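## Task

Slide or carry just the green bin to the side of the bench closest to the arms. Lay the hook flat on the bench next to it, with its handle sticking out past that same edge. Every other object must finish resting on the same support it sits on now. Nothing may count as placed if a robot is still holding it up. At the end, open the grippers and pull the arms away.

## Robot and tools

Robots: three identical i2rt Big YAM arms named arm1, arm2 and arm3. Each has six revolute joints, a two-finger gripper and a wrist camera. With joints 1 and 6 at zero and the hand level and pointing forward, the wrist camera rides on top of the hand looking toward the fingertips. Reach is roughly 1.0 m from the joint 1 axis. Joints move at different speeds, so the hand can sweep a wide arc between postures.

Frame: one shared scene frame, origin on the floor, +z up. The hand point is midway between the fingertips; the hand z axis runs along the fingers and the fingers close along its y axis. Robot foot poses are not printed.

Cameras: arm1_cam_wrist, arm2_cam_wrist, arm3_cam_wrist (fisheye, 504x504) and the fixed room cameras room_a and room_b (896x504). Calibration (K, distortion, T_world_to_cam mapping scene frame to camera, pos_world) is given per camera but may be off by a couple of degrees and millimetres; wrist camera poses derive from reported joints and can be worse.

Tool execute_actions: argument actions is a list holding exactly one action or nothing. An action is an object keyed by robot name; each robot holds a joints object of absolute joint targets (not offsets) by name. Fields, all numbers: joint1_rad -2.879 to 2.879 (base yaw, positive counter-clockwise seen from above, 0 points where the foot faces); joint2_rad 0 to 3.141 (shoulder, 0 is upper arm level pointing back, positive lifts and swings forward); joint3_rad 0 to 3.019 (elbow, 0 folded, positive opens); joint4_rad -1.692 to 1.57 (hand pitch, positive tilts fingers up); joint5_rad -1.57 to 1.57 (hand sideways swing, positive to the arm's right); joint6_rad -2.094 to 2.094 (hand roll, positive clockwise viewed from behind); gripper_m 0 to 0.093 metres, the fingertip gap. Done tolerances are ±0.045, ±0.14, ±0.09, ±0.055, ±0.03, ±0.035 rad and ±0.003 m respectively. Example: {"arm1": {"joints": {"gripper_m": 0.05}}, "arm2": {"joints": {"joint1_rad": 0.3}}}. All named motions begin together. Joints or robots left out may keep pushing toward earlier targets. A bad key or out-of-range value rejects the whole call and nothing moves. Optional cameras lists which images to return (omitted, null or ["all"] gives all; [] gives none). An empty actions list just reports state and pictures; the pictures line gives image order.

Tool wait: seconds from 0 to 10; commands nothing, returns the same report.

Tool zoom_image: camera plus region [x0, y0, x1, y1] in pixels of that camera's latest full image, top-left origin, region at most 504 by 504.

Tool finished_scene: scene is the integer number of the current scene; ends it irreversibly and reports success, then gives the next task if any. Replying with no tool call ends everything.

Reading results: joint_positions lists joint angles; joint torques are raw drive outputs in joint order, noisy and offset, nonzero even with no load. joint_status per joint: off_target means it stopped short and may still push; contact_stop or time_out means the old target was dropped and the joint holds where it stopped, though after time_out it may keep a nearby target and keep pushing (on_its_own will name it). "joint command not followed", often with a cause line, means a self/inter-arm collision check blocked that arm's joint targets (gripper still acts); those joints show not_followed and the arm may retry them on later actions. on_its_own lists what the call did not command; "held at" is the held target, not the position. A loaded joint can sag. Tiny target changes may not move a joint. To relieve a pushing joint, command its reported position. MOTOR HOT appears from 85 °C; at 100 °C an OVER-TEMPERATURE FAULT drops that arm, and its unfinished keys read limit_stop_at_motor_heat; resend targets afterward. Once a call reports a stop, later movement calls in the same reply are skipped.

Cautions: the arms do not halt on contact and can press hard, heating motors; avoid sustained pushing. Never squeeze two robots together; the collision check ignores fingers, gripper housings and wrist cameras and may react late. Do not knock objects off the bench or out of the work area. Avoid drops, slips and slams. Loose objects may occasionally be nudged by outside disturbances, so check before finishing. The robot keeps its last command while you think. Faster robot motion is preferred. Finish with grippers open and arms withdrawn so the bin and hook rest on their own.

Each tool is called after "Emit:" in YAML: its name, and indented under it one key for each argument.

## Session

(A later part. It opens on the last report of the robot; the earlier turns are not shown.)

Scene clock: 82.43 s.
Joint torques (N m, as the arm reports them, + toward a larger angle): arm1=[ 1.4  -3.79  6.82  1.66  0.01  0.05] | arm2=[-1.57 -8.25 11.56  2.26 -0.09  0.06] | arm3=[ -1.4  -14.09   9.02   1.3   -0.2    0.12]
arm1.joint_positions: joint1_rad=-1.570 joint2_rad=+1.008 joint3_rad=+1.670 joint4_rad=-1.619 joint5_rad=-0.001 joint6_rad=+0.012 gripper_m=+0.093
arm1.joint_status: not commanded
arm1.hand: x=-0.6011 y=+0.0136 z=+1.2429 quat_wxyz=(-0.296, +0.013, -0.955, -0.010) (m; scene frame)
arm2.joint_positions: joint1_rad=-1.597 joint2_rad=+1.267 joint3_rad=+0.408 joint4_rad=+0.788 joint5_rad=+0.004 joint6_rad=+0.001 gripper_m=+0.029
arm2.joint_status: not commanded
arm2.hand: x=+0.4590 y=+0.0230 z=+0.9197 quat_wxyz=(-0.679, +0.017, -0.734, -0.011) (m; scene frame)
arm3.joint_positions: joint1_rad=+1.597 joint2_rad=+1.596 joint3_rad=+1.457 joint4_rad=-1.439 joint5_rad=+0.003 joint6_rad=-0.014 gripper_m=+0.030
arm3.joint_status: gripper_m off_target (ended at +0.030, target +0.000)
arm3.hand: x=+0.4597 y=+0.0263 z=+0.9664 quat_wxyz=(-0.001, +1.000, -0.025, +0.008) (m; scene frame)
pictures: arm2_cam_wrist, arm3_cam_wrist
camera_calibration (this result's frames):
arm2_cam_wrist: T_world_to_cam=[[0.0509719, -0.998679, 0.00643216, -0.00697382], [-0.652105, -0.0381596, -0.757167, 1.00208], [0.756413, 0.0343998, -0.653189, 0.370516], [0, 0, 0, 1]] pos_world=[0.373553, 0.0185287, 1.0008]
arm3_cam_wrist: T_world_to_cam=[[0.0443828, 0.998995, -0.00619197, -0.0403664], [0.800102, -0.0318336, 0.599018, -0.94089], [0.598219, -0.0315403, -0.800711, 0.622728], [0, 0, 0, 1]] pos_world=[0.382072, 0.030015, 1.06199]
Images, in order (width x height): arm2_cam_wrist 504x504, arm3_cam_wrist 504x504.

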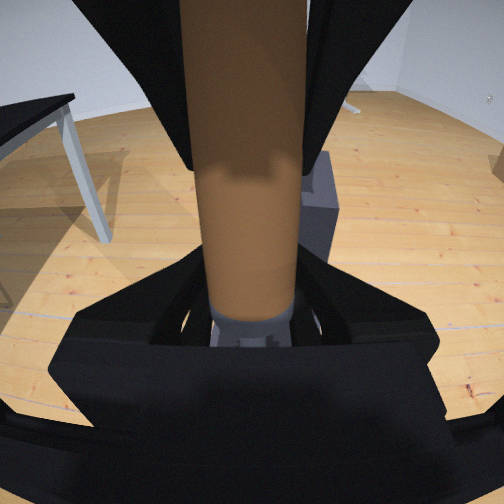

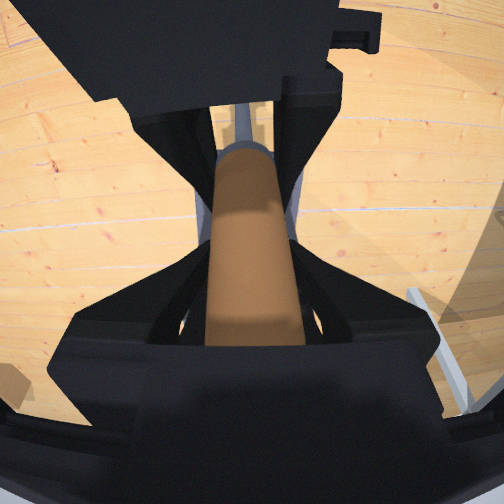

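Emit:
execute_actions:
  actions:
    - {"arm2":{"joints":{"gripper_m":0.093}}}
  cameras: []

Emit:
execute_actions:
  actions:
    - {"arm2":{"joints":{"joint2_rad":0.85,"joint3_rad":0.08,"joint4_rad":0.8}}}
  cameras: []

Emit:
execute_actions:
  actions:
    - {"arm3":{"joints":{"joint1_rad":0.16,"joint6_rad":1.57}}}
  cameras: []

Emit:
execute_actions:
  actions:
    - {"arm3":{"joints":{"joint2_rad":1.3,"joint4_rad":-0.1}}}
  cameras: []

Emit:
execute_actions:
  actions:
    - {"arm3":{"joints":{"joint2_rad":2.3,"joint3_rad":2.17,"joint4_rad":0.15}}}
  cameras: ["arm3_cam_wrist","room_b","room_a"]

Scene clock: 90.43 s.
Joint torques (N m, as the arm reports them, + toward a larger angle): arm1=[ 1.33 -3.78  6.79  1.68  0.01  0.04] | arm2=[-1.73 -8.6  11.46  2.26 -0.12  0.05] | arm3=[ -1.2  -14.48   9.92   1.12  -0.16   0.11]
arm1.joint_positions: joint1_rad=-1.570 joint2_rad=+1.008 joint3_rad=+1.670 joint4_rad=-1.619 joint5_rad=-0.001 joint6_rad=+0.012 gripper_m=+0.093
arm1.joint_status: not commanded
arm1.hand: x=-0.6011 y=+0.0136 z=+1.2429 quat_wxyz=(-0.296, +0.013, -0.955, -0.010) (m; scene frame)
arm2.joint_positions: joint1_rad=-1.597 joint2_rad=+1.267 joint3_rad=+0.409 joint4_rad=+0.788 joint5_rad=+0.004 joint6_rad=+0.001 gripper_m=+0.093
arm2.joint_status: all done
arm2.hand: x=+0.4593 y=+0.0231 z=+0.9202 quat_wxyz=(-0.680, +0.017, -0.733, -0.011) (m; scene frame)
arm3.joint_positions: joint1_rad=+1.597 joint2_rad=+1.596 joint3_rad=+1.445 joint4_rad=-1.438 joint5_rad=+0.002 joint6_rad=-0.014 gripper_m=+0.030
arm3.joint_status: not commanded
arm3.hand: x=+0.4630 y=+0.0260 z=+0.9620 quat_wxyz=(+0.000, +1.000, -0.025, +0.013) (m; scene frame)
pictures: none
No camera images: the call's "cameras" was empty. Leave "cameras" out to get every camera's image.

Scene clock: 91.60 s.
Joint torques (N m, as the arm reports them, + toward a larger angle): arm1=[ 1.32 -3.79  6.8   1.66  0.01  0.04] | arm2=[-1.86 -2.02  9.38  2.33 -0.11  0.06] | arm3=[ -1.46 -14.46   9.9    1.21  -0.16   0.11]
arm1.joint_positions: joint1_rad=-1.570 joint2_rad=+1.008 joint3_rad=+1.670 joint4_rad=-1.619 joint5_rad=-0.001 joint6_rad=+0.012 gripper_m=+0.093
arm1.joint_status: not commanded
arm1.hand: x=-0.6011 y=+0.0136 z=+1.2429 quat_wxyz=(-0.296, +0.013, -0.955, -0.010) (m; scene frame)
arm2.joint_positions: joint1_rad=-1.597 joint2_rad=+0.855 joint3_rad=+0.077 joint4_rad=+0.788 joint5_rad=+0.004 joint6_rad=+0.001 gripper_m=+0.093
arm2.joint_status: all done
arm2.hand: x=+0.3335 y=+0.0175 z=+0.9099 quat_wxyz=(-0.708, +0.017, -0.706, -0.012) (m; scene frame)
arm3.joint_positions: joint1_rad=+1.597 joint2_rad=+1.596 joint3_rad=+1.445 joint4_rad=-1.438 joint5_rad=+0.002 joint6_rad=-0.014 gripper_m=+0.030
arm3.joint_status: not commanded
arm3.hand: x=+0.4630 y=+0.0260 z=+0.9620 quat_wxyz=(+0.000, +1.000, -0.025, +0.013) (m; scene frame)
pictures: none
No camera images: the call's "cameras" was empty. Leave "cameras" out to get every camera's image.

Scene clock: 93.77 s.
Joint torques (N m, as the arm reports them, + toward a larger angle): arm1=[ 1.37 -3.87  6.79  1.7   0.01  0.04] | arm2=[-1.57 -1.79  9.27  2.27 -0.11  0.05] | arm3=[ -1.39 -14.17   9.86   0.52   0.13   0.14]
arm1.joint_positions: joint1_rad=-1.570 joint2_rad=+1.008 joint3_rad=+1.670 joint4_rad=-1.619 joint5_rad=-0.001 joint6_rad=+0.012 gripper_m=+0.093
arm1.joint_status: not commanded
arm1.hand: x=-0.6011 y=+0.0136 z=+1.2429 quat_wxyz=(-0.296, +0.013, -0.955, -0.010) (m; scene frame)
arm2.joint_positions: joint1_rad=-1.597 joint2_rad=+0.855 joint3_rad=+0.077 joint4_rad=+0.788 joint5_rad=+0.004 joint6_rad=+0.001 gripper_m=+0.093
arm2.joint_status: not commanded
arm2.hand: x=+0.3335 y=+0.0175 z=+0.9099 quat_wxyz=(-0.708, +0.017, -0.706, -0.012) (m; scene frame)
arm3.joint_positions: joint1_rad=+0.156 joint2_rad=+1.599 joint3_rad=+1.445 joint4_rad=-1.423 joint5_rad=-0.002 joint6_rad=+1.554 gripper_m=+0.030
arm3.joint_status: all done
arm3.hand: x=+0.9029 y=+0.4705 z=+0.9638 quat_wxyz=(-0.003, +0.042, -0.999, +0.004) (m; scene frame)
pictures: none
No camera images: the call's "cameras" was empty. Leave "cameras" out to get every camera's image.

Scene clock: 97.03 s.
Joint torques (N m, as the arm reports them, + toward a larger angle): arm1=[ 1.31 -3.9   6.82  1.66  0.02  0.04] | arm2=[-1.24 -1.87  9.31  2.32 -0.1   0.07] | arm3=[ -1.2  -12.13  13.     4.92   0.02  -0.14]
arm1.joint_positions: joint1_rad=-1.570 joint2_rad=+1.008 joint3_rad=+1.670 joint4_rad=-1.619 joint5_rad=-0.001 joint6_rad=+0.012 gripper_m=+0.093
arm1.joint_status: not commanded
arm1.hand: x=-0.6011 y=+0.0136 z=+1.2429 quat_wxyz=(-0.296, +0.013, -0.955, -0.010) (m; scene frame)
arm2.joint_positions: joint1_rad=-1.597 joint2_rad=+0.855 joint3_rad=+0.077 joint4_rad=+0.788 joint5_rad=+0.004 joint6_rad=+0.001 gripper_m=+0.093
arm2.joint_status: not commanded
arm2.hand: x=+0.3335 y=+0.0175 z=+0.9099 quat_wxyz=(-0.708, +0.017, -0.706, -0.012) (m; scene frame)
arm3.joint_positions: joint1_rad=+0.156 joint2_rad=+1.319 joint3_rad=+1.424 joint4_rad=-0.155 joint5_rad=-0.002 joint6_rad=+1.568 gripper_m=+0.030
arm3.joint_status: joint4_rad time_out (moved +1.267 of +1.323); the others done
arm3.on_its_own: joint4_rad reads -0.155 and still pushes toward -0.100 since a time_out
arm3.hand: x=+0.8906 y=+0.6131 z=+1.3022 quat_wxyz=(+0.020, +0.029, -0.725, -0.688) (m; scene frame)
pictures: none
No camera images: the call's "cameras" was empty. Leave "cameras" out to get every camera's image.

not run: a stop came earlier in this reply.

Emit:
execute_actions:
  actions:
    - {"arm3":{"joints":{"joint2_rad":2.33,"joint3_rad":2.2,"joint4_rad":0.12}}}
  cameras: ["arm3_cam_wrist","room_b","room_a"]

Scene clock: 103.03 s.
Joint torques (N m, as the arm reports them, + toward a larger angle): arm1=[ 1.34 -3.91  6.81  1.67  0.01  0.04] | arm2=[-1.57 -1.92  9.39  2.29 -0.1   0.02] | arm3=[ -1.47 -30.3   16.23   3.83   0.03  -0.14]
arm1.joint_positions: joint1_rad=-1.570 joint2_rad=+1.008 joint3_rad=+1.670 joint4_rad=-1.619 joint5_rad=-0.001 joint6_rad=+0.012 gripper_m=+0.093
arm1.joint_status: not commanded
arm1.hand: x=-0.6011 y=+0.0136 z=+1.2429 quat_wxyz=(-0.296, +0.013, -0.955, -0.010) (m; scene frame)
arm2.joint_positions: joint1_rad=-1.597 joint2_rad=+0.855 joint3_rad=+0.077 joint4_rad=+0.788 joint5_rad=+0.004 joint6_rad=+0.001 gripper_m=+0.093
arm2.joint_status: not commanded
arm2.hand: x=+0.3335 y=+0.0175 z=+0.9099 quat_wxyz=(-0.708, +0.017, -0.706, -0.012) (m; scene frame)
arm3.joint_positions: joint1_rad=+0.159 joint2_rad=+2.412 joint3_rad=+2.108 joint4_rad=+0.090 joint5_rad=-0.002 joint6_rad=+1.571 gripper_m=+0.030
arm3.joint_status: joint3_rad time_out (moved +0.685 of +0.776); the others done
arm3.on_its_own: joint3_rad reads +2.108 and still pushes toward +2.200 since a time_out
arm3.hand: x=+0.8688 y=+0.9472 z=+0.9260 quat_wxyz=(+0.019, +0.030, -0.778, -0.627) (m; scene frame)
pictures: arm3_cam_wrist, room_a, room_b
camera_calibration (this result's frames):
arm3_cam_wrist: T_world_to_cam=[[0.0274685, -0.203848, -0.978617, 1.07572], [-0.768342, -0.630555, 0.10978, 1.16814], [-0.63945, 0.748897, -0.173946, 0.130358], [0, 0, 0, 1]] pos_world=[0.951336, 0.858231, 0.947152]
Images, in order (width x height): arm3_cam_wrist 504x504, room_a 896x504, room_b 896x504.

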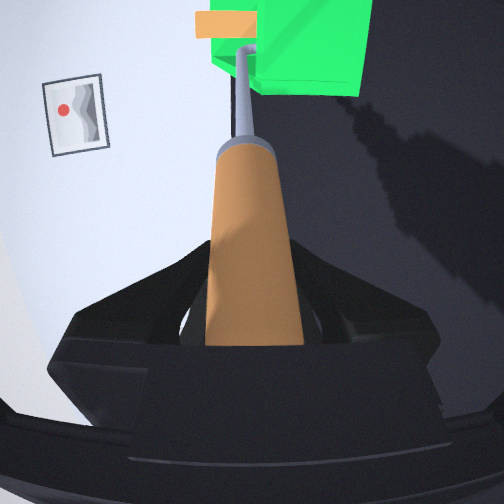

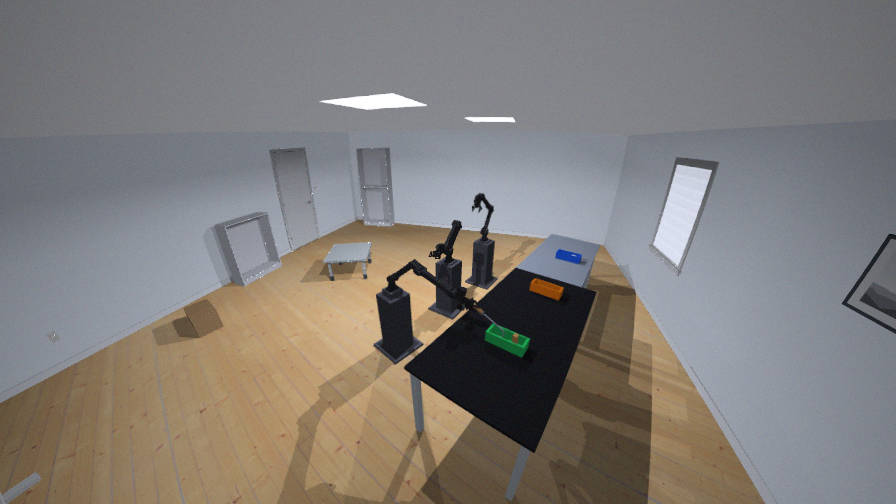

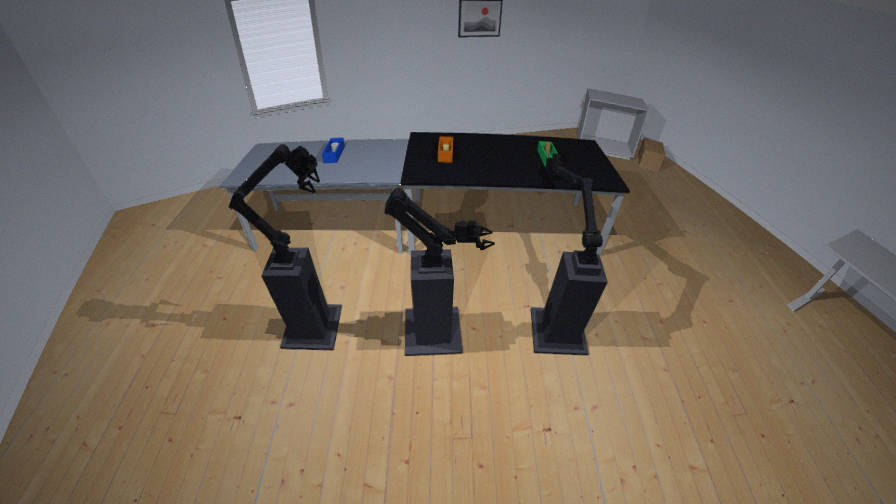

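Emit:
execute_actions:
  actions:
    - {"arm3":{"joints":{"joint2_rad":2.17,"joint3_rad":1.78,"joint4_rad":0.26,"joint5_rad":0.05}}}
  cameras: []

Emit:
execute_actions:
  actions:
    - {"arm3":{"joints":{"joint2_rad":1.97,"joint3_rad":1.43,"joint4_rad":0.41}}}
  cameras: []

Emit:
execute_actions:
  actions:
    - {"arm3":{"joints":{"joint2_rad":1.73,"joint3_rad":1.06,"joint4_rad":0.52}}}
  cameras: []

Emit:
execute_actions:
  actions:
    - {"arm3":{"joints":{"joint2_rad":1.52,"joint3_rad":0.78,"joint4_rad":0.58}}}
  cameras: ["arm3_cam_wrist","room_b","room_a"]

Scene clock: 115.27 s.
Joint torques (N m, as the arm reports them, + toward a larger angle): arm1=[ 1.34 -3.88  6.82  1.65  0.01  0.04] | arm2=[-1.57 -1.76  9.28  2.21 -0.08  0.06] | arm3=[ -1.82 -24.89  11.16   3.84   0.05  -0.17]
arm1.joint_positions: joint1_rad=-1.570 joint2_rad=+1.008 joint3_rad=+1.670 joint4_rad=-1.619 joint5_rad=-0.001 joint6_rad=+0.012 gripper_m=+0.093
arm1.joint_status: not commanded
arm1.hand: x=-0.6011 y=+0.0136 z=+1.2429 quat_wxyz=(-0.296, +0.013, -0.955, -0.010) (m; scene frame)
arm2.joint_positions: joint1_rad=-1.597 joint2_rad=+0.855 joint3_rad=+0.077 joint4_rad=+0.788 joint5_rad=+0.004 joint6_rad=+0.001 gripper_m=+0.093
arm2.joint_status: not commanded
arm2.hand: x=+0.3335 y=+0.0175 z=+0.9099 quat_wxyz=(-0.708, +0.017, -0.706, -0.012) (m; scene frame)
arm3.joint_positions: joint1_rad=+0.160 joint2_rad=+2.215 joint3_rad=+1.751 joint4_rad=+0.230 joint5_rad=+0.048 joint6_rad=+1.572 gripper_m=+0.030
arm3.joint_status: all done
arm3.hand: x=+0.8819 y=+0.8778 z=+0.9251 quat_wxyz=(+0.000, +0.015, -0.785, -0.619) (m; scene frame)
pictures: none
No camera images: the call's "cameras" was empty. Leave "cameras" out to get every camera's image.

Scene clock: 116.30 s.
Joint torques (N m, as the arm reports them, + toward a larger angle): arm1=[ 1.38 -3.86  6.8   1.66  0.01  0.04] | arm2=[-1.53 -1.81  9.37  2.42 -0.09  0.07] | arm3=[ -1.63 -23.05   9.32   4.02   0.04  -0.15]
arm1.joint_positions: joint1_rad=-1.570 joint2_rad=+1.008 joint3_rad=+1.670 joint4_rad=-1.619 joint5_rad=-0.001 joint6_rad=+0.012 gripper_m=+0.093
arm1.joint_status: not commanded
arm1.hand: x=-0.6011 y=+0.0136 z=+1.2429 quat_wxyz=(-0.296, +0.013, -0.955, -0.010) (m; scene frame)
arm2.joint_positions: joint1_rad=-1.597 joint2_rad=+0.855 joint3_rad=+0.077 joint4_rad=+0.788 joint5_rad=+0.004 joint6_rad=+0.001 gripper_m=+0.093
arm2.joint_status: not commanded
arm2.hand: x=+0.3335 y=+0.0175 z=+0.9099 quat_wxyz=(-0.708, +0.017, -0.706, -0.012) (m; scene frame)
arm3.joint_positions: joint1_rad=+0.160 joint2_rad=+2.031 joint3_rad=+1.417 joint4_rad=+0.375 joint5_rad=+0.048 joint6_rad=+1.572 gripper_m=+0.030
arm3.joint_status: all done
arm3.hand: x=+0.8876 y=+0.7957 z=+0.9218 quat_wxyz=(+0.000, +0.015, -0.786, -0.617) (m; scene frame)
pictures: none
No camera images: the call's "cameras" was empty. Leave "cameras" out to get every camera's image.

Scene clock: 117.40 s.
Joint torques (N m, as the arm reports them, + toward a larger angle): arm1=[ 1.4  -3.81  6.81  1.67  0.01  0.05] | arm2=[-1.65 -1.92  9.37  2.16 -0.11  0.04] | arm3=[ -1.44 -18.45   9.56   4.42   0.07  -0.15]
arm1.joint_positions: joint1_rad=-1.570 joint2_rad=+1.008 joint3_rad=+1.670 joint4_rad=-1.619 joint5_rad=-0.001 joint6_rad=+0.012 gripper_m=+0.093
arm1.joint_status: not commanded
arm1.hand: x=-0.6011 y=+0.0136 z=+1.2429 quat_wxyz=(-0.296, +0.013, -0.955, -0.010) (m; scene frame)
arm2.joint_positions: joint1_rad=-1.597 joint2_rad=+0.855 joint3_rad=+0.077 joint4_rad=+0.788 joint5_rad=+0.004 joint6_rad=+0.001 gripper_m=+0.093
arm2.joint_status: not commanded
arm2.hand: x=+0.3335 y=+0.0175 z=+0.9099 quat_wxyz=(-0.708, +0.017, -0.706, -0.012) (m; scene frame)
arm3.joint_positions: joint1_rad=+0.160 joint2_rad=+1.777 joint3_rad=+1.036 joint4_rad=+0.473 joint5_rad=+0.047 joint6_rad=+1.572 gripper_m=+0.030
arm3.joint_status: all done
arm3.hand: x=+0.8957 y=+0.6787 z=+0.9248 quat_wxyz=(-0.001, +0.015, -0.795, -0.606) (m; scene frame)
pictures: none
No camera images: the call's "cameras" was empty. Leave "cameras" out to get every camera's image.

Scene clock: 118.37 s.
Joint torques (N m, as the arm reports them, + toward a larger angle): arm1=[ 1.38 -3.82  6.82  1.67  0.01  0.04] | arm2=[-1.72 -2.22  9.3   2.3  -0.11  0.08] | arm3=[ -1.49 -14.3    9.09   4.66   0.08  -0.15]
arm1.joint_positions: joint1_rad=-1.570 joint2_rad=+1.008 joint3_rad=+1.670 joint4_rad=-1.619 joint5_rad=-0.001 joint6_rad=+0.012 gripper_m=+0.093
arm1.joint_status: not commanded
arm1.hand: x=-0.6011 y=+0.0136 z=+1.2429 quat_wxyz=(-0.296, +0.013, -0.955, -0.010) (m; scene frame)
arm2.joint_positions: joint1_rad=-1.597 joint2_rad=+0.855 joint3_rad=+0.077 joint4_rad=+0.788 joint5_rad=+0.004 joint6_rad=+0.001 gripper_m=+0.093
arm2.joint_status: not commanded
arm2.hand: x=+0.3335 y=+0.0175 z=+0.9099 quat_wxyz=(-0.708, +0.017, -0.706, -0.012) (m; scene frame)
arm3.joint_positions: joint1_rad=+0.160 joint2_rad=+1.562 joint3_rad=+0.755 joint4_rad=+0.529 joint5_rad=+0.047 joint6_rad=+1.572 gripper_m=+0.030
arm3.joint_status: all done
arm3.hand: x=+0.9024 y=+0.5814 z=+0.9275 quat_wxyz=(-0.001, +0.016, -0.798, -0.602) (m; scene frame)
pictures: arm3_cam_wrist, room_a, room_b
camera_calibration (this result's frames):
arm3_cam_wrist: T_world_to_cam=[[0.0310123, -0.266204, -0.963418, 1.02069], [-0.799515, -0.585065, 0.135924, 0.940518], [-0.599845, 0.766051, -0.230979, 0.433214], [0, 0, 0, 1]] pos_world=[0.980165, 0.490112, 0.955578]
Images, in order (width x height): arm3_cam_wrist 504x504, room_a 896x504, room_b 896x504.

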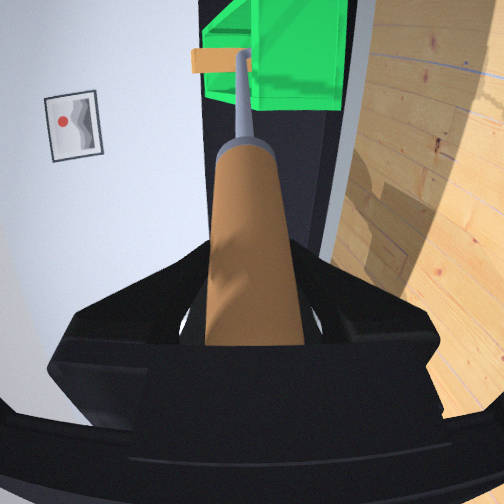

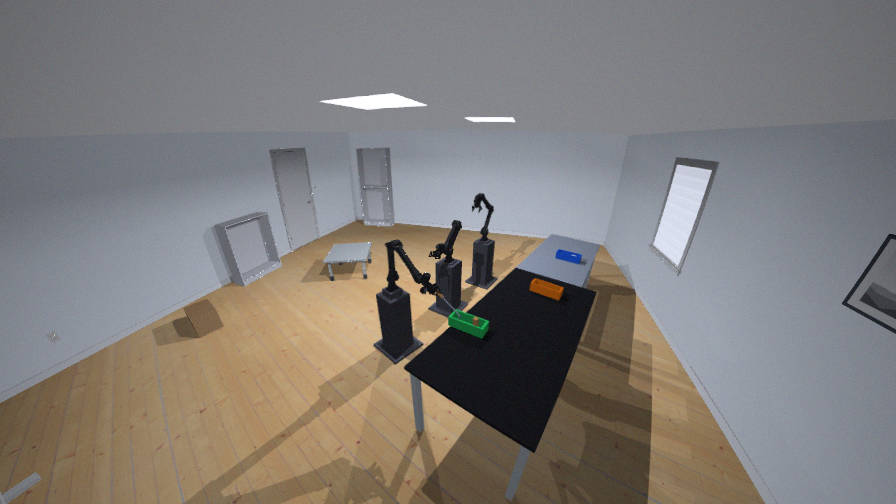

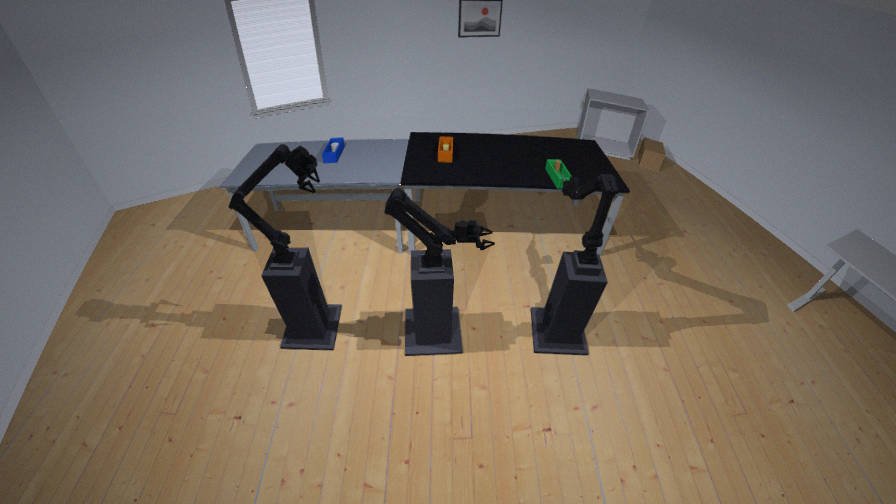

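Emit:
execute_actions:
  actions:
    - {"arm3":{"joints":{"joint2_rad":1.62,"joint3_rad":0.9}}}
  cameras: []

Emit:
execute_actions:
  actions:
    - {"arm3":{"joints":{"joint4_rad":0.75,"joint3_rad":1.0}}}
  cameras: []

Emit:
execute_actions:
  actions:
    - {"arm3":{"joints":{"joint1_rad":-0.04,"joint5_rad":-0.1}}}
  cameras: []

Emit:
execute_actions:
  actions:
    - {"arm3":{"joints":{"joint2_rad":2.08,"joint3_rad":1.5,"joint4_rad":0.58}}}
  cameras: ["arm3_cam_wrist","room_a"]

Scene clock: 123.57 s.
Joint torques (N m, as the arm reports them, + toward a larger angle): arm1=[ 1.27 -3.8   6.82  1.67  0.01  0.04] | arm2=[-1.5  -1.96  9.36  2.37 -0.09  0.06] | arm3=[ -1.53 -13.51  12.56   4.53   0.05  -0.16]
arm1.joint_positions: joint1_rad=-1.570 joint2_rad=+1.008 joint3_rad=+1.670 joint4_rad=-1.619 joint5_rad=-0.001 joint6_rad=+0.012 gripper_m=+0.093
arm1.joint_status: not commanded
arm1.hand: x=-0.6011 y=+0.0136 z=+1.2429 quat_wxyz=(-0.296, +0.013, -0.955, -0.010) (m; scene frame)
arm2.joint_positions: joint1_rad=-1.597 joint2_rad=+0.855 joint3_rad=+0.077 joint4_rad=+0.788 joint5_rad=+0.004 joint6_rad=+0.001 gripper_m=+0.093
arm2.joint_status: not commanded
arm2.hand: x=+0.3335 y=+0.0175 z=+0.9099 quat_wxyz=(-0.708, +0.017, -0.706, -0.012) (m; scene frame)
arm3.joint_positions: joint1_rad=+0.160 joint2_rad=+1.640 joint3_rad=+0.829 joint4_rad=+0.534 joint5_rad=+0.048 joint6_rad=+1.572 gripper_m=+0.030
arm3.joint_status: all done
arm3.hand: x=+0.9006 y=+0.6096 z=+0.9205 quat_wxyz=(-0.001, +0.015, -0.798, -0.602) (m; scene frame)
pictures: none
No camera images: the call's "cameras" was empty. Leave "cameras" out to get every camera's image.

Scene clock: 124.67 s.
Joint torques (N m, as the arm reports them, + toward a larger angle): arm1=[ 1.35 -3.85  6.82  1.66  0.01  0.05] | arm2=[-1.44 -1.84  9.34  2.21 -0.08  0.03] | arm3=[ -1.77 -15.52  12.38   4.32   0.03  -0.21]
arm1.joint_positions: joint1_rad=-1.570 joint2_rad=+1.008 joint3_rad=+1.670 joint4_rad=-1.619 joint5_rad=-0.001 joint6_rad=+0.012 gripper_m=+0.093
arm1.joint_status: not commanded
arm1.hand: x=-0.6011 y=+0.0136 z=+1.2429 quat_wxyz=(-0.296, +0.013, -0.955, -0.010) (m; scene frame)
arm2.joint_positions: joint1_rad=-1.597 joint2_rad=+0.855 joint3_rad=+0.077 joint4_rad=+0.788 joint5_rad=+0.004 joint6_rad=+0.001 gripper_m=+0.093
arm2.joint_status: not commanded
arm2.hand: x=+0.3335 y=+0.0175 z=+0.9099 quat_wxyz=(-0.708, +0.017, -0.706, -0.012) (m; scene frame)
arm3.joint_positions: joint1_rad=+0.160 joint2_rad=+1.654 joint3_rad=+0.938 joint4_rad=+0.707 joint5_rad=+0.048 joint6_rad=+1.575 gripper_m=+0.030
arm3.joint_status: all done
arm3.hand: x=+0.8970 y=+0.6491 z=+1.0099 quat_wxyz=(+0.006, +0.009, -0.711, -0.703) (m; scene frame)
pictures: none
No camera images: the call's "cameras" was empty. Leave "cameras" out to get every camera's image.

Scene clock: 125.90 s.
Joint torques (N m, as the arm reports them, + toward a larger angle): arm1=[ 1.41 -3.8   6.83  1.67  0.01  0.04] | arm2=[-1.84 -1.62  9.33  2.35 -0.11  0.07] | arm3=[ -1.18 -15.42  12.44   4.37  -0.04  -0.18]
arm1.joint_positions: joint1_rad=-1.570 joint2_rad=+1.008 joint3_rad=+1.670 joint4_rad=-1.619 joint5_rad=-0.001 joint6_rad=+0.012 gripper_m=+0.093
arm1.joint_status: not commanded
arm1.hand: x=-0.6011 y=+0.0136 z=+1.2429 quat_wxyz=(-0.296, +0.013, -0.955, -0.010) (m; scene frame)
arm2.joint_positions: joint1_rad=-1.597 joint2_rad=+0.855 joint3_rad=+0.077 joint4_rad=+0.788 joint5_rad=+0.004 joint6_rad=+0.001 gripper_m=+0.093
arm2.joint_status: not commanded
arm2.hand: x=+0.3335 y=+0.0175 z=+0.9099 quat_wxyz=(-0.708, +0.017, -0.706, -0.012) (m; scene frame)
arm3.joint_positions: joint1_rad=-0.045 joint2_rad=+1.654 joint3_rad=+0.938 joint4_rad=+0.707 joint5_rad=-0.101 joint6_rad=+1.575 gripper_m=+0.030
arm3.joint_status: all done
arm3.hand: x=+1.0055 y=+0.6457 z=+1.0108 quat_wxyz=(-0.013, -0.011, -0.711, -0.703) (m; scene frame)
pictures: none
No camera images: the call's "cameras" was empty. Leave "cameras" out to get every camera's image.

Scene clock: 127.27 s.
Joint torques (N m, as the arm reports them, + toward a larger angle): arm1=[ 1.32 -3.83  6.79  1.68  0.02  0.04] | arm2=[-1.65 -1.46  9.39  2.28 -0.07  0.09] | arm3=[ -1.21 -21.86  13.93   3.79   0.    -0.16]
arm1.joint_positions: joint1_rad=-1.570 joint2_rad=+1.008 joint3_rad=+1.670 joint4_rad=-1.619 joint5_rad=-0.001 joint6_rad=+0.012 gripper_m=+0.093
arm1.joint_status: not commanded
arm1.hand: x=-0.6011 y=+0.0136 z=+1.2429 quat_wxyz=(-0.296, +0.013, -0.955, -0.010) (m; scene frame)
arm2.joint_positions: joint1_rad=-1.597 joint2_rad=+0.855 joint3_rad=+0.077 joint4_rad=+0.788 joint5_rad=+0.004 joint6_rad=+0.001 gripper_m=+0.093
arm2.joint_status: not commanded
arm2.hand: x=+0.3335 y=+0.0175 z=+0.9099 quat_wxyz=(-0.708, +0.017, -0.706, -0.012) (m; scene frame)
arm3.joint_positions: joint1_rad=-0.044 joint2_rad=+2.112 joint3_rad=+1.420 joint4_rad=+0.551 joint5_rad=-0.102 joint6_rad=+1.572 gripper_m=+0.030
arm3.joint_status: all done
arm3.hand: x=+1.0269 y=+0.8019 z=+0.9034 quat_wxyz=(-0.009, -0.015, -0.755, -0.655) (m; scene frame)
pictures: arm3_cam_wrist, room_a
camera_calibration (this result's frames):
arm3_cam_wrist: T_world_to_cam=[[-0.00628312, -0.132506, -0.991162, 1.00847], [-0.828941, -0.55369, 0.0792761, 1.22859], [-0.559301, 0.822113, -0.106361, 0.134217], [0, 0, 0, 1]] pos_world=[1.09983, 0.703544, 0.916435]
Images, in order (width x height): arm3_cam_wrist 504x504, room_a 896x504.

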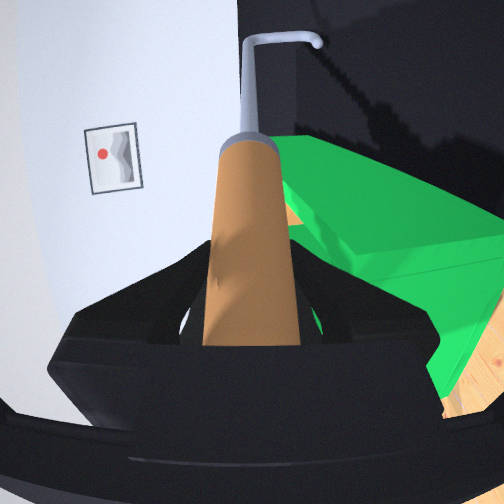

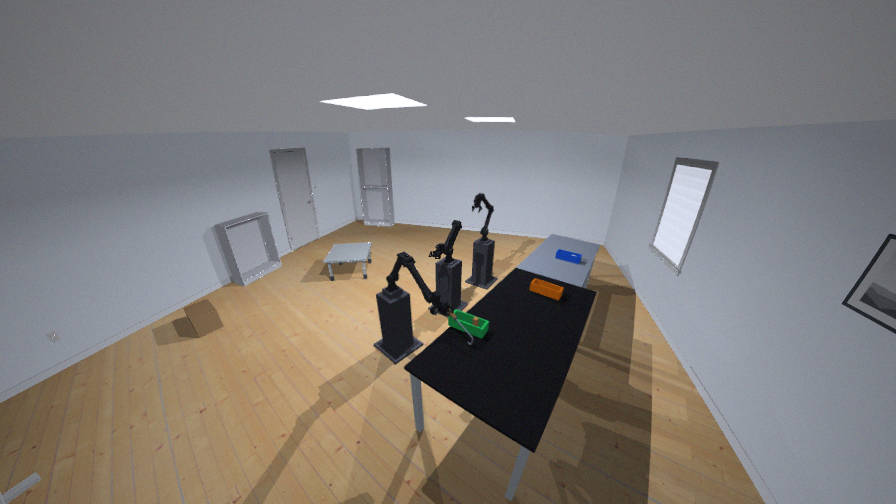

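Emit:
execute_actions:
  actions:
    - {"arm3":{"joints":{"joint6_rad":0,"joint4_rad":0.47,"joint1_rad":-0.07}}}
  cameras: []

Emit:
execute_actions:
  actions:
    - {"arm3":{"joints":{"joint2_rad":2.17}}}
  cameras: ["arm3_cam_wrist"]

Scene clock: 134.10 s.
Joint torques (N m, as the arm reports them, + toward a larger angle): arm1=[ 1.3  -3.77  6.8   1.67  0.02  0.04] | arm2=[-1.87 -1.75  9.33  2.23 -0.09  0.06] | arm3=[ -2.91 -21.77  12.21   3.16  -0.01  -0.25]
arm1.joint_positions: joint1_rad=-1.570 joint2_rad=+1.008 joint3_rad=+1.670 joint4_rad=-1.619 joint5_rad=-0.001 joint6_rad=+0.012 gripper_m=+0.093
arm1.joint_status: not commanded
arm1.hand: x=-0.6011 y=+0.0136 z=+1.2429 quat_wxyz=(-0.296, +0.013, -0.955, -0.010) (m; scene frame)
arm2.joint_positions: joint1_rad=-1.597 joint2_rad=+0.855 joint3_rad=+0.077 joint4_rad=+0.788 joint5_rad=+0.004 joint6_rad=+0.001 gripper_m=+0.093
arm2.joint_status: not commanded
arm2.hand: x=+0.3335 y=+0.0175 z=+0.9099 quat_wxyz=(-0.708, +0.017, -0.706, -0.012) (m; scene frame)
arm3.joint_positions: joint1_rad=-0.057 joint2_rad=+2.112 joint3_rad=+1.444 joint4_rad=+0.456 joint5_rad=-0.102 joint6_rad=+0.020 gripper_m=+0.030
arm3.joint_status: all done
arm3.hand: x=+1.0375 y=+0.8035 z=+0.8941 quat_wxyz=(-0.447, +0.528, -0.571, -0.442) (m; scene frame)
pictures: none
No camera images: the call's "cameras" was empty. Leave "cameras" out to get every camera's image.

Scene clock: 135.43 s.
Joint torques (N m, as the arm reports them, + toward a larger angle): arm1=[ 1.39 -3.91  6.82  1.67  0.01  0.04] | arm2=[-1.39 -1.95  9.38  2.34 -0.12  0.03] | arm3=[ -1.55 -17.47  10.88   2.76  -0.32  -0.29]
arm1.joint_positions: joint1_rad=-1.570 joint2_rad=+1.008 joint3_rad=+1.670 joint4_rad=-1.619 joint5_rad=-0.001 joint6_rad=+0.012 gripper_m=+0.093
arm1.joint_status: not commanded
arm1.hand: x=-0.6011 y=+0.0136 z=+1.2429 quat_wxyz=(-0.296, +0.013, -0.955, -0.010) (m; scene frame)
arm2.joint_positions: joint1_rad=-1.597 joint2_rad=+0.855 joint3_rad=+0.077 joint4_rad=+0.788 joint5_rad=+0.004 joint6_rad=+0.001 gripper_m=+0.093
arm2.joint_status: not commanded
arm2.hand: x=+0.3335 y=+0.0175 z=+0.9099 quat_wxyz=(-0.708, +0.017, -0.706, -0.012) (m; scene frame)
arm3.joint_positions: joint1_rad=-0.072 joint2_rad=+2.140 joint3_rad=+1.461 joint4_rad=+0.466 joint5_rad=-0.095 joint6_rad=+0.022 gripper_m=+0.030
arm3.joint_status: all done
arm3.hand: x=+1.0521 y=+0.8069 z=+0.8828 quat_wxyz=(-0.452, +0.522, -0.577, -0.436) (m; scene frame)
pictures: arm3_cam_wrist
camera_calibration (this result's frames):
arm3_cam_wrist: T_world_to_cam=[[0.997429, -0.0653689, -0.0293712, -0.970349], [-0.0682384, -0.741116, -0.667901, 1.26438], [0.0218924, 0.668188, -0.743671, 0.217361], [0, 0, 0, 1]] pos_world=[1.04937, 0.728384, 0.977625]
Images, in order (width x height): arm3_cam_wrist 504x504.

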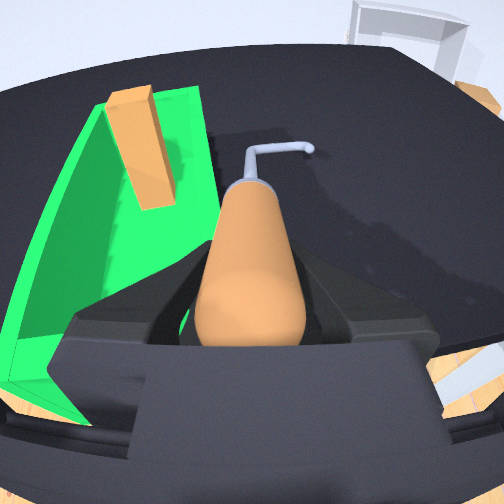

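The gripper is resting on the bin's rim; move right.

Emit:
execute_actions:
  actions:
    - {"arm3":{"joints":{"joint2_rad":2.08,"joint1_rad":-0.15,"joint5_rad":-0.2}}}
  cameras: []

Emit:
execute_actions:
  actions:
    - {"arm3":{"joints":{"joint2_rad":2.2,"joint3_rad":1.48,"joint4_rad":0.5}}}
  cameras: ["arm3_cam_wrist","room_a"]

Scene clock: 139.17 s.
Joint torques (N m, as the arm reports them, + toward a larger angle): arm1=[ 1.34 -3.82  6.79  1.66  0.01  0.04] | arm2=[-1.61 -2.04  9.35  2.35 -0.08  0.12] | arm3=[ -1.28 -24.48  10.92   2.97  -0.09  -0.22]
arm1.joint_positions: joint1_rad=-1.570 joint2_rad=+1.008 joint3_rad=+1.670 joint4_rad=-1.619 joint5_rad=-0.001 joint6_rad=+0.012 gripper_m=+0.093
arm1.joint_status: not commanded
arm1.hand: x=-0.6011 y=+0.0136 z=+1.2429 quat_wxyz=(-0.296, +0.013, -0.955, -0.010) (m; scene frame)
arm2.joint_positions: joint1_rad=-1.597 joint2_rad=+0.855 joint3_rad=+0.077 joint4_rad=+0.788 joint5_rad=+0.004 joint6_rad=+0.001 gripper_m=+0.093
arm2.joint_status: not commanded
arm2.hand: x=+0.3335 y=+0.0175 z=+0.9099 quat_wxyz=(-0.708, +0.017, -0.706, -0.012) (m; scene frame)
arm3.joint_positions: joint1_rad=-0.151 joint2_rad=+2.140 joint3_rad=+1.461 joint4_rad=+0.459 joint5_rad=-0.200 joint6_rad=+0.017 gripper_m=+0.030
arm3.joint_status: all done
arm3.hand: x=+1.0976 y=+0.7966 z=+0.8821 quat_wxyz=(-0.440, +0.525, -0.576, -0.446) (m; scene frame)
pictures: none
No camera images: the call's "cameras" was empty. Leave "cameras" out to get every camera's image.

Scene clock: 140.07 s.
Joint torques (N m, as the arm reports them, + toward a larger angle): arm1=[ 1.28 -3.81  6.8   1.67  0.01  0.04] | arm2=[-1.65 -1.93  9.32  2.38 -0.1   0.05] | arm3=[ -1.76 -19.8    9.04   3.18  -0.11  -0.22]
arm1.joint_positions: joint1_rad=-1.570 joint2_rad=+1.008 joint3_rad=+1.670 joint4_rad=-1.619 joint5_rad=-0.001 joint6_rad=+0.012 gripper_m=+0.093
arm1.joint_status: not commanded
arm1.hand: x=-0.6011 y=+0.0136 z=+1.2429 quat_wxyz=(-0.296, +0.013, -0.955, -0.010) (m; scene frame)
arm2.joint_positions: joint1_rad=-1.597 joint2_rad=+0.855 joint3_rad=+0.077 joint4_rad=+0.788 joint5_rad=+0.004 joint6_rad=+0.001 gripper_m=+0.093
arm2.joint_status: not commanded
arm2.hand: x=+0.3335 y=+0.0175 z=+0.9099 quat_wxyz=(-0.708, +0.017, -0.706, -0.012) (m; scene frame)
arm3.joint_positions: joint1_rad=-0.151 joint2_rad=+2.196 joint3_rad=+1.461 joint4_rad=+0.484 joint5_rad=-0.200 joint6_rad=+0.015 gripper_m=+0.030
arm3.joint_status: all done
arm3.hand: x=+1.0979 y=+0.7963 z=+0.8439 quat_wxyz=(-0.431, +0.531, -0.583, -0.439) (m; scene frame)
pictures: arm3_cam_wrist, room_a
camera_calibration (this result's frames):
arm3_cam_wrist: T_world_to_cam=[[0.997749, -0.0416614, -0.0525393, -1.01756], [-0.065707, -0.763672, -0.642252, 1.22719], [-0.0133657, 0.644259, -0.764691, 0.269996], [0, 0, 0, 1]] pos_world=[1.09951, 0.720829, 0.941166]
Images, in order (width x height): arm3_cam_wrist 504x504, room_a 896x504.

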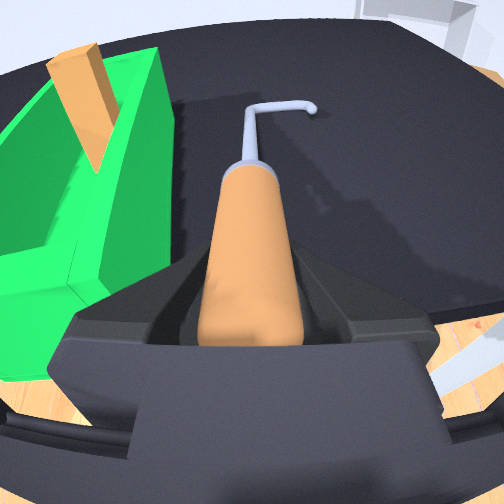

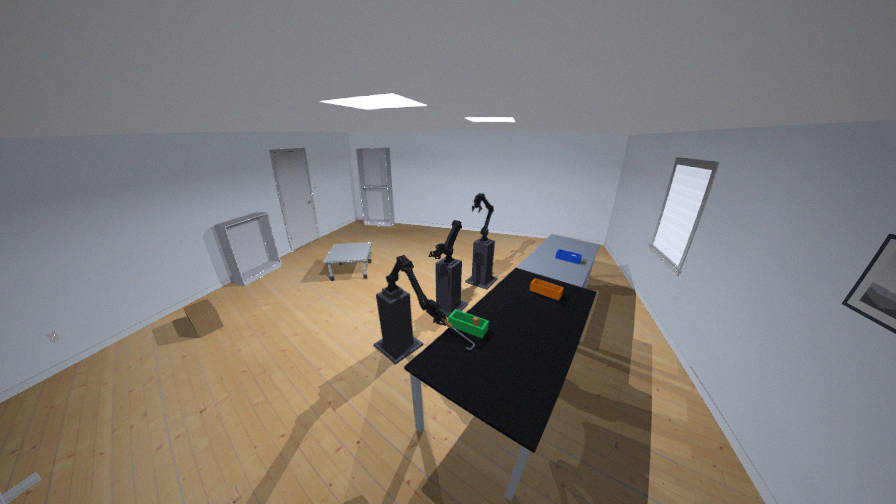

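Emit:
execute_actions:
  actions:
    - {"arm3":{"joints":{"joint2_rad":2.24,"joint1_rad":-0.185}}}
  cameras: []

Emit:
execute_actions:
  actions:
    - {"arm3":{"joints":{"gripper_m":0.055}}}
  cameras: []

Emit:
execute_actions:
  actions:
    - {"arm3":{"joints":{"joint2_rad":1.8,"joint3_rad":0.97,"joint4_rad":0.55}}}
  cameras: ["arm3_cam_wrist","room_a"]

Scene clock: 145.00 s.
Joint torques (N m, as the arm reports them, + toward a larger angle): arm1=[ 1.33 -3.82  6.8   1.67  0.02  0.04] | arm2=[-1.7  -1.8   9.41  2.28 -0.11  0.05] | arm3=[ -3.29 -19.62   8.9    2.99   0.14  -0.18]
arm1.joint_positions: joint1_rad=-1.570 joint2_rad=+1.008 joint3_rad=+1.670 joint4_rad=-1.619 joint5_rad=-0.001 joint6_rad=+0.012 gripper_m=+0.093
arm1.joint_status: not commanded
arm1.hand: x=-0.6011 y=+0.0136 z=+1.2429 quat_wxyz=(-0.296, +0.013, -0.955, -0.010) (m; scene frame)
arm2.joint_positions: joint1_rad=-1.597 joint2_rad=+0.855 joint3_rad=+0.077 joint4_rad=+0.788 joint5_rad=+0.004 joint6_rad=+0.001 gripper_m=+0.093
arm2.joint_status: not commanded
arm2.hand: x=+0.3335 y=+0.0175 z=+0.9099 quat_wxyz=(-0.708, +0.017, -0.706, -0.012) (m; scene frame)
arm3.joint_positions: joint1_rad=-0.168 joint2_rad=+2.234 joint3_rad=+1.461 joint4_rad=+0.489 joint5_rad=-0.206 joint6_rad=+0.013 gripper_m=+0.030
arm3.joint_status: all done
arm3.hand: x=+1.1096 y=+0.7915 z=+0.8147 quat_wxyz=(-0.422, +0.533, -0.595, -0.430) (m; scene frame)
pictures: none
No camera images: the call's "cameras" was empty. Leave "cameras" out to get every camera's image.

Scene clock: 145.70 s.
Joint torques (N m, as the arm reports them, + toward a larger angle): arm1=[ 1.33 -3.9   6.81  1.67  0.01  0.04] | arm2=[-1.68 -1.79  9.36  2.29 -0.1   0.06] | arm3=[ -2.72 -19.55   8.85   3.04   0.06  -0.21]
arm1.joint_positions: joint1_rad=-1.570 joint2_rad=+1.008 joint3_rad=+1.670 joint4_rad=-1.619 joint5_rad=-0.001 joint6_rad=+0.012 gripper_m=+0.093
arm1.joint_status: not commanded
arm1.hand: x=-0.6011 y=+0.0136 z=+1.2429 quat_wxyz=(-0.296, +0.013, -0.955, -0.010) (m; scene frame)
arm2.joint_positions: joint1_rad=-1.597 joint2_rad=+0.855 joint3_rad=+0.077 joint4_rad=+0.788 joint5_rad=+0.004 joint6_rad=+0.001 gripper_m=+0.093
arm2.joint_status: not commanded
arm2.hand: x=+0.3335 y=+0.0175 z=+0.9099 quat_wxyz=(-0.708, +0.017, -0.706, -0.012) (m; scene frame)
arm3.joint_positions: joint1_rad=-0.175 joint2_rad=+2.234 joint3_rad=+1.461 joint4_rad=+0.489 joint5_rad=-0.204 joint6_rad=+0.013 gripper_m=+0.055
arm3.joint_status: all done
arm3.hand: x=+1.1156 y=+0.7902 z=+0.8147 quat_wxyz=(-0.424, +0.530, -0.597, -0.427) (m; scene frame)
pictures: none
No camera images: the call's "cameras" was empty. Leave "cameras" out to get every camera's image.

Scene clock: 147.00 s.
Joint torques (N m, as the arm reports them, + toward a larger angle): arm1=[ 1.41 -3.81  6.82  1.67  0.01  0.05] | arm2=[-1.65 -1.99  9.38  2.34 -0.08  0.06] | arm3=[ -2.5  -13.54   7.63   2.95  -0.04  -0.2 ]
arm1.joint_positions: joint1_rad=-1.570 joint2_rad=+1.008 joint3_rad=+1.670 joint4_rad=-1.619 joint5_rad=-0.001 joint6_rad=+0.012 gripper_m=+0.093
arm1.joint_status: not commanded
arm1.hand: x=-0.6011 y=+0.0136 z=+1.2429 quat_wxyz=(-0.296, +0.013, -0.955, -0.010) (m; scene frame)
arm2.joint_positions: joint1_rad=-1.597 joint2_rad=+0.855 joint3_rad=+0.077 joint4_rad=+0.788 joint5_rad=+0.004 joint6_rad=+0.001 gripper_m=+0.093
arm2.joint_status: not commanded
arm2.hand: x=+0.3335 y=+0.0175 z=+0.9099 quat_wxyz=(-0.708, +0.017, -0.706, -0.012) (m; scene frame)
arm3.joint_positions: joint1_rad=-0.175 joint2_rad=+1.788 joint3_rad=+0.964 joint4_rad=+0.541 joint5_rad=-0.202 joint6_rad=+0.013 gripper_m=+0.055
arm3.joint_status: all done
arm3.hand: x=+1.0758 y=+0.6430 z=+0.9002 quat_wxyz=(-0.425, +0.529, -0.597, -0.427) (m; scene frame)
pictures: arm3_cam_wrist, room_a
camera_calibration (this result's frames):
arm3_cam_wrist: T_world_to_cam=[[0.996218, -0.0655256, -0.0570659, -0.977858], [-0.0867947, -0.781405, -0.617959, 1.15707], [-0.00409941, 0.620575, -0.784136, 0.434295], [0, 0, 0, 1]] pos_world=[1.07637, 0.570556, 0.999769]
Images, in order (width x height): arm3_cam_wrist 504x504, room_a 896x504.

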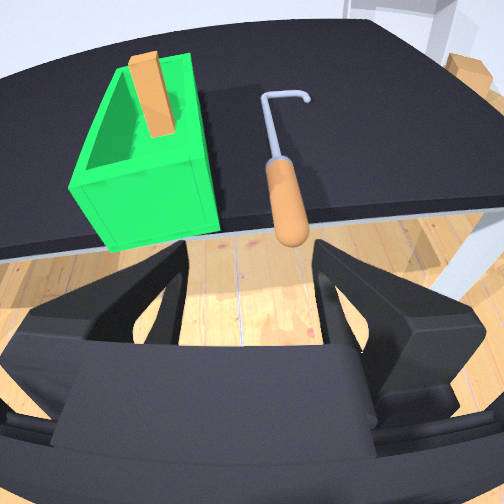

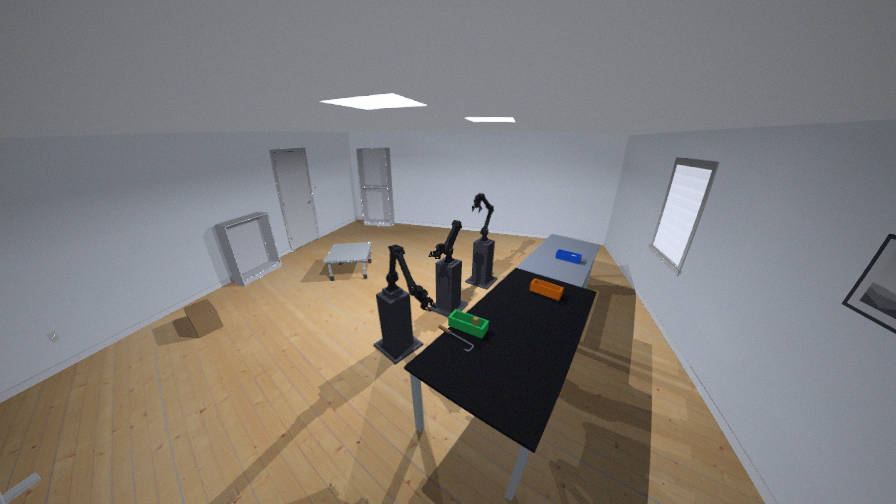

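Emit:
execute_actions:
  actions:
    - {"arm3":{"joints":{"joint1_rad":-0.04,"gripper_m":0.0,"joint2_rad":1.95,"joint3_rad":1.17}}}
  cameras: []

Emit:
execute_actions:
  actions:
    - {"arm3":{"joints":{"joint2_rad":2.12,"joint3_rad":1.44,"joint4_rad":0.52}}}
  cameras: ["arm3_cam_wrist"]

Emit:
execute_actions:
  actions:
    - {"arm3":{"joints":{"joint2_rad":1.8,"joint3_rad":0.97}}}
  cameras: ["arm3_cam_wrist"]

Scene clock: 152.53 s.
Joint torques (N m, as the arm reports them, + toward a larger angle): arm1=[ 1.31 -3.8   6.81  1.64  0.01  0.05] | arm2=[-1.54 -2.02  9.39  2.25 -0.12  0.05] | arm3=[ -2.43 -16.94  10.82   2.92  -0.08  -0.19]
arm1.joint_positions: joint1_rad=-1.570 joint2_rad=+1.008 joint3_rad=+1.670 joint4_rad=-1.619 joint5_rad=-0.001 joint6_rad=+0.012 gripper_m=+0.093
arm1.joint_status: not commanded
arm1.hand: x=-0.6011 y=+0.0136 z=+1.2429 quat_wxyz=(-0.296, +0.013, -0.955, -0.010) (m; scene frame)
arm2.joint_positions: joint1_rad=-1.597 joint2_rad=+0.855 joint3_rad=+0.077 joint4_rad=+0.788 joint5_rad=+0.004 joint6_rad=+0.001 gripper_m=+0.093
arm2.joint_status: not commanded
arm2.hand: x=+0.3335 y=+0.0175 z=+0.9099 quat_wxyz=(-0.708, +0.017, -0.706, -0.012) (m; scene frame)
arm3.joint_positions: joint1_rad=-0.030 joint2_rad=+1.956 joint3_rad=+1.121 joint4_rad=+0.541 joint5_rad=-0.201 joint6_rad=+0.013 gripper_m=+0.000
arm3.joint_status: all done
arm3.hand: x=+0.9875 y=+0.7095 z=+0.8640 quat_wxyz=(-0.390, +0.573, -0.561, -0.453) (m; scene frame)
pictures: none
No camera images: the call's "cameras" was empty. Leave "cameras" out to get every camera's image.

Scene clock: 153.53 s.
Joint torques (N m, as the arm reports them, + toward a larger angle): arm1=[ 1.34 -3.79  6.8   1.67  0.01  0.05] | arm2=[-1.89 -1.91  9.33  2.39 -0.09  0.08] | arm3=[ -2.56 -19.04  11.72   2.51  -0.07  -0.18]
arm1.joint_positions: joint1_rad=-1.570 joint2_rad=+1.008 joint3_rad=+1.670 joint4_rad=-1.619 joint5_rad=-0.001 joint6_rad=+0.012 gripper_m=+0.093
arm1.joint_status: not commanded
arm1.hand: x=-0.6011 y=+0.0136 z=+1.2429 quat_wxyz=(-0.296, +0.013, -0.955, -0.010) (m; scene frame)
arm2.joint_positions: joint1_rad=-1.597 joint2_rad=+0.855 joint3_rad=+0.077 joint4_rad=+0.788 joint5_rad=+0.004 joint6_rad=+0.001 gripper_m=+0.093
arm2.joint_status: not commanded
arm2.hand: x=+0.3335 y=+0.0175 z=+0.9099 quat_wxyz=(-0.708, +0.017, -0.706, -0.012) (m; scene frame)
arm3.joint_positions: joint1_rad=-0.031 joint2_rad=+2.118 joint3_rad=+1.386 joint4_rad=+0.521 joint5_rad=-0.201 joint6_rad=+0.013 gripper_m=+0.000
arm3.joint_status: all done
arm3.hand: x=+0.9977 y=+0.7915 z=+0.8741 quat_wxyz=(-0.416, +0.559, -0.539, -0.473) (m; scene frame)
pictures: arm3_cam_wrist
camera_calibration (this result's frames):
arm3_cam_wrist: T_world_to_cam=[[0.995716, 0.082067, -0.0425991, -1.0208], [0.0323023, -0.740417, -0.671371, 1.14563], [-0.0866385, 0.667119, -0.739896, 0.328255], [0, 0, 0, 1]] pos_world=[1.00786, 0.71303, 0.96853]
Images, in order (width x height): arm3_cam_wrist 504x504.

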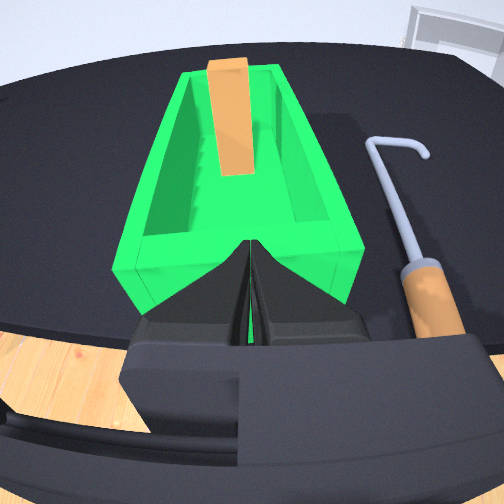

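Scene clock: 154.77 s.
Joint torques (N m, as the arm reports them, + toward a larger angle): arm1=[ 1.38 -3.85  6.83  1.66  0.01  0.04] | arm2=[-1.59 -1.67  9.33  2.36 -0.09  0.06] | arm3=[ -2.48 -13.89   7.84   2.53  -0.07  -0.2 ]
arm1.joint_positions: joint1_rad=-1.570 joint2_rad=+1.008 joint3_rad=+1.670 joint4_rad=-1.619 joint5_rad=-0.001 joint6_rad=+0.012 gripper_m=+0.093
arm1.joint_status: not commanded
arm1.hand: x=-0.6011 y=+0.0136 z=+1.2429 quat_wxyz=(-0.296, +0.013, -0.955, -0.010) (m; scene frame)
arm2.joint_positions: joint1_rad=-1.597 joint2_rad=+0.855 joint3_rad=+0.077 joint4_rad=+0.788 joint5_rad=+0.004 joint6_rad=+0.001 gripper_m=+0.093
arm2.joint_status: not commanded
arm2.hand: x=+0.3335 y=+0.0175 z=+0.9099 quat_wxyz=(-0.708, +0.017, -0.706, -0.012) (m; scene frame)
arm3.joint_positions: joint1_rad=-0.031 joint2_rad=+1.792 joint3_rad=+0.960 joint4_rad=+0.520 joint5_rad=-0.201 joint6_rad=+0.013 gripper_m=+0.000
arm3.joint_status: all done
arm3.hand: x=+0.9808 y=+0.6536 z=+0.8895 quat_wxyz=(-0.384, +0.576, -0.565, -0.449) (m; scene frame)
pictures: arm3_cam_wrist
camera_calibration (this result's frames):
arm3_cam_wrist: T_world_to_cam=[[0.995137, 0.0758572, -0.0628278, -0.9694], [0.0238473, -0.804443, -0.593551, 1.03535], [-0.0955665, 0.589166, -0.80234, 0.545388], [0, 0, 0, 1]] pos_world=[0.992117, 0.585094, 0.991216]
Images, in order (width x height): arm3_cam_wrist 504x504.

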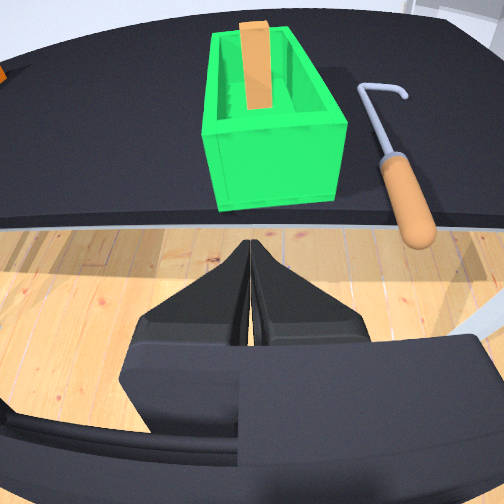

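Emit:
finished_scene:
  scene: 2

The scene is finished: the task was done.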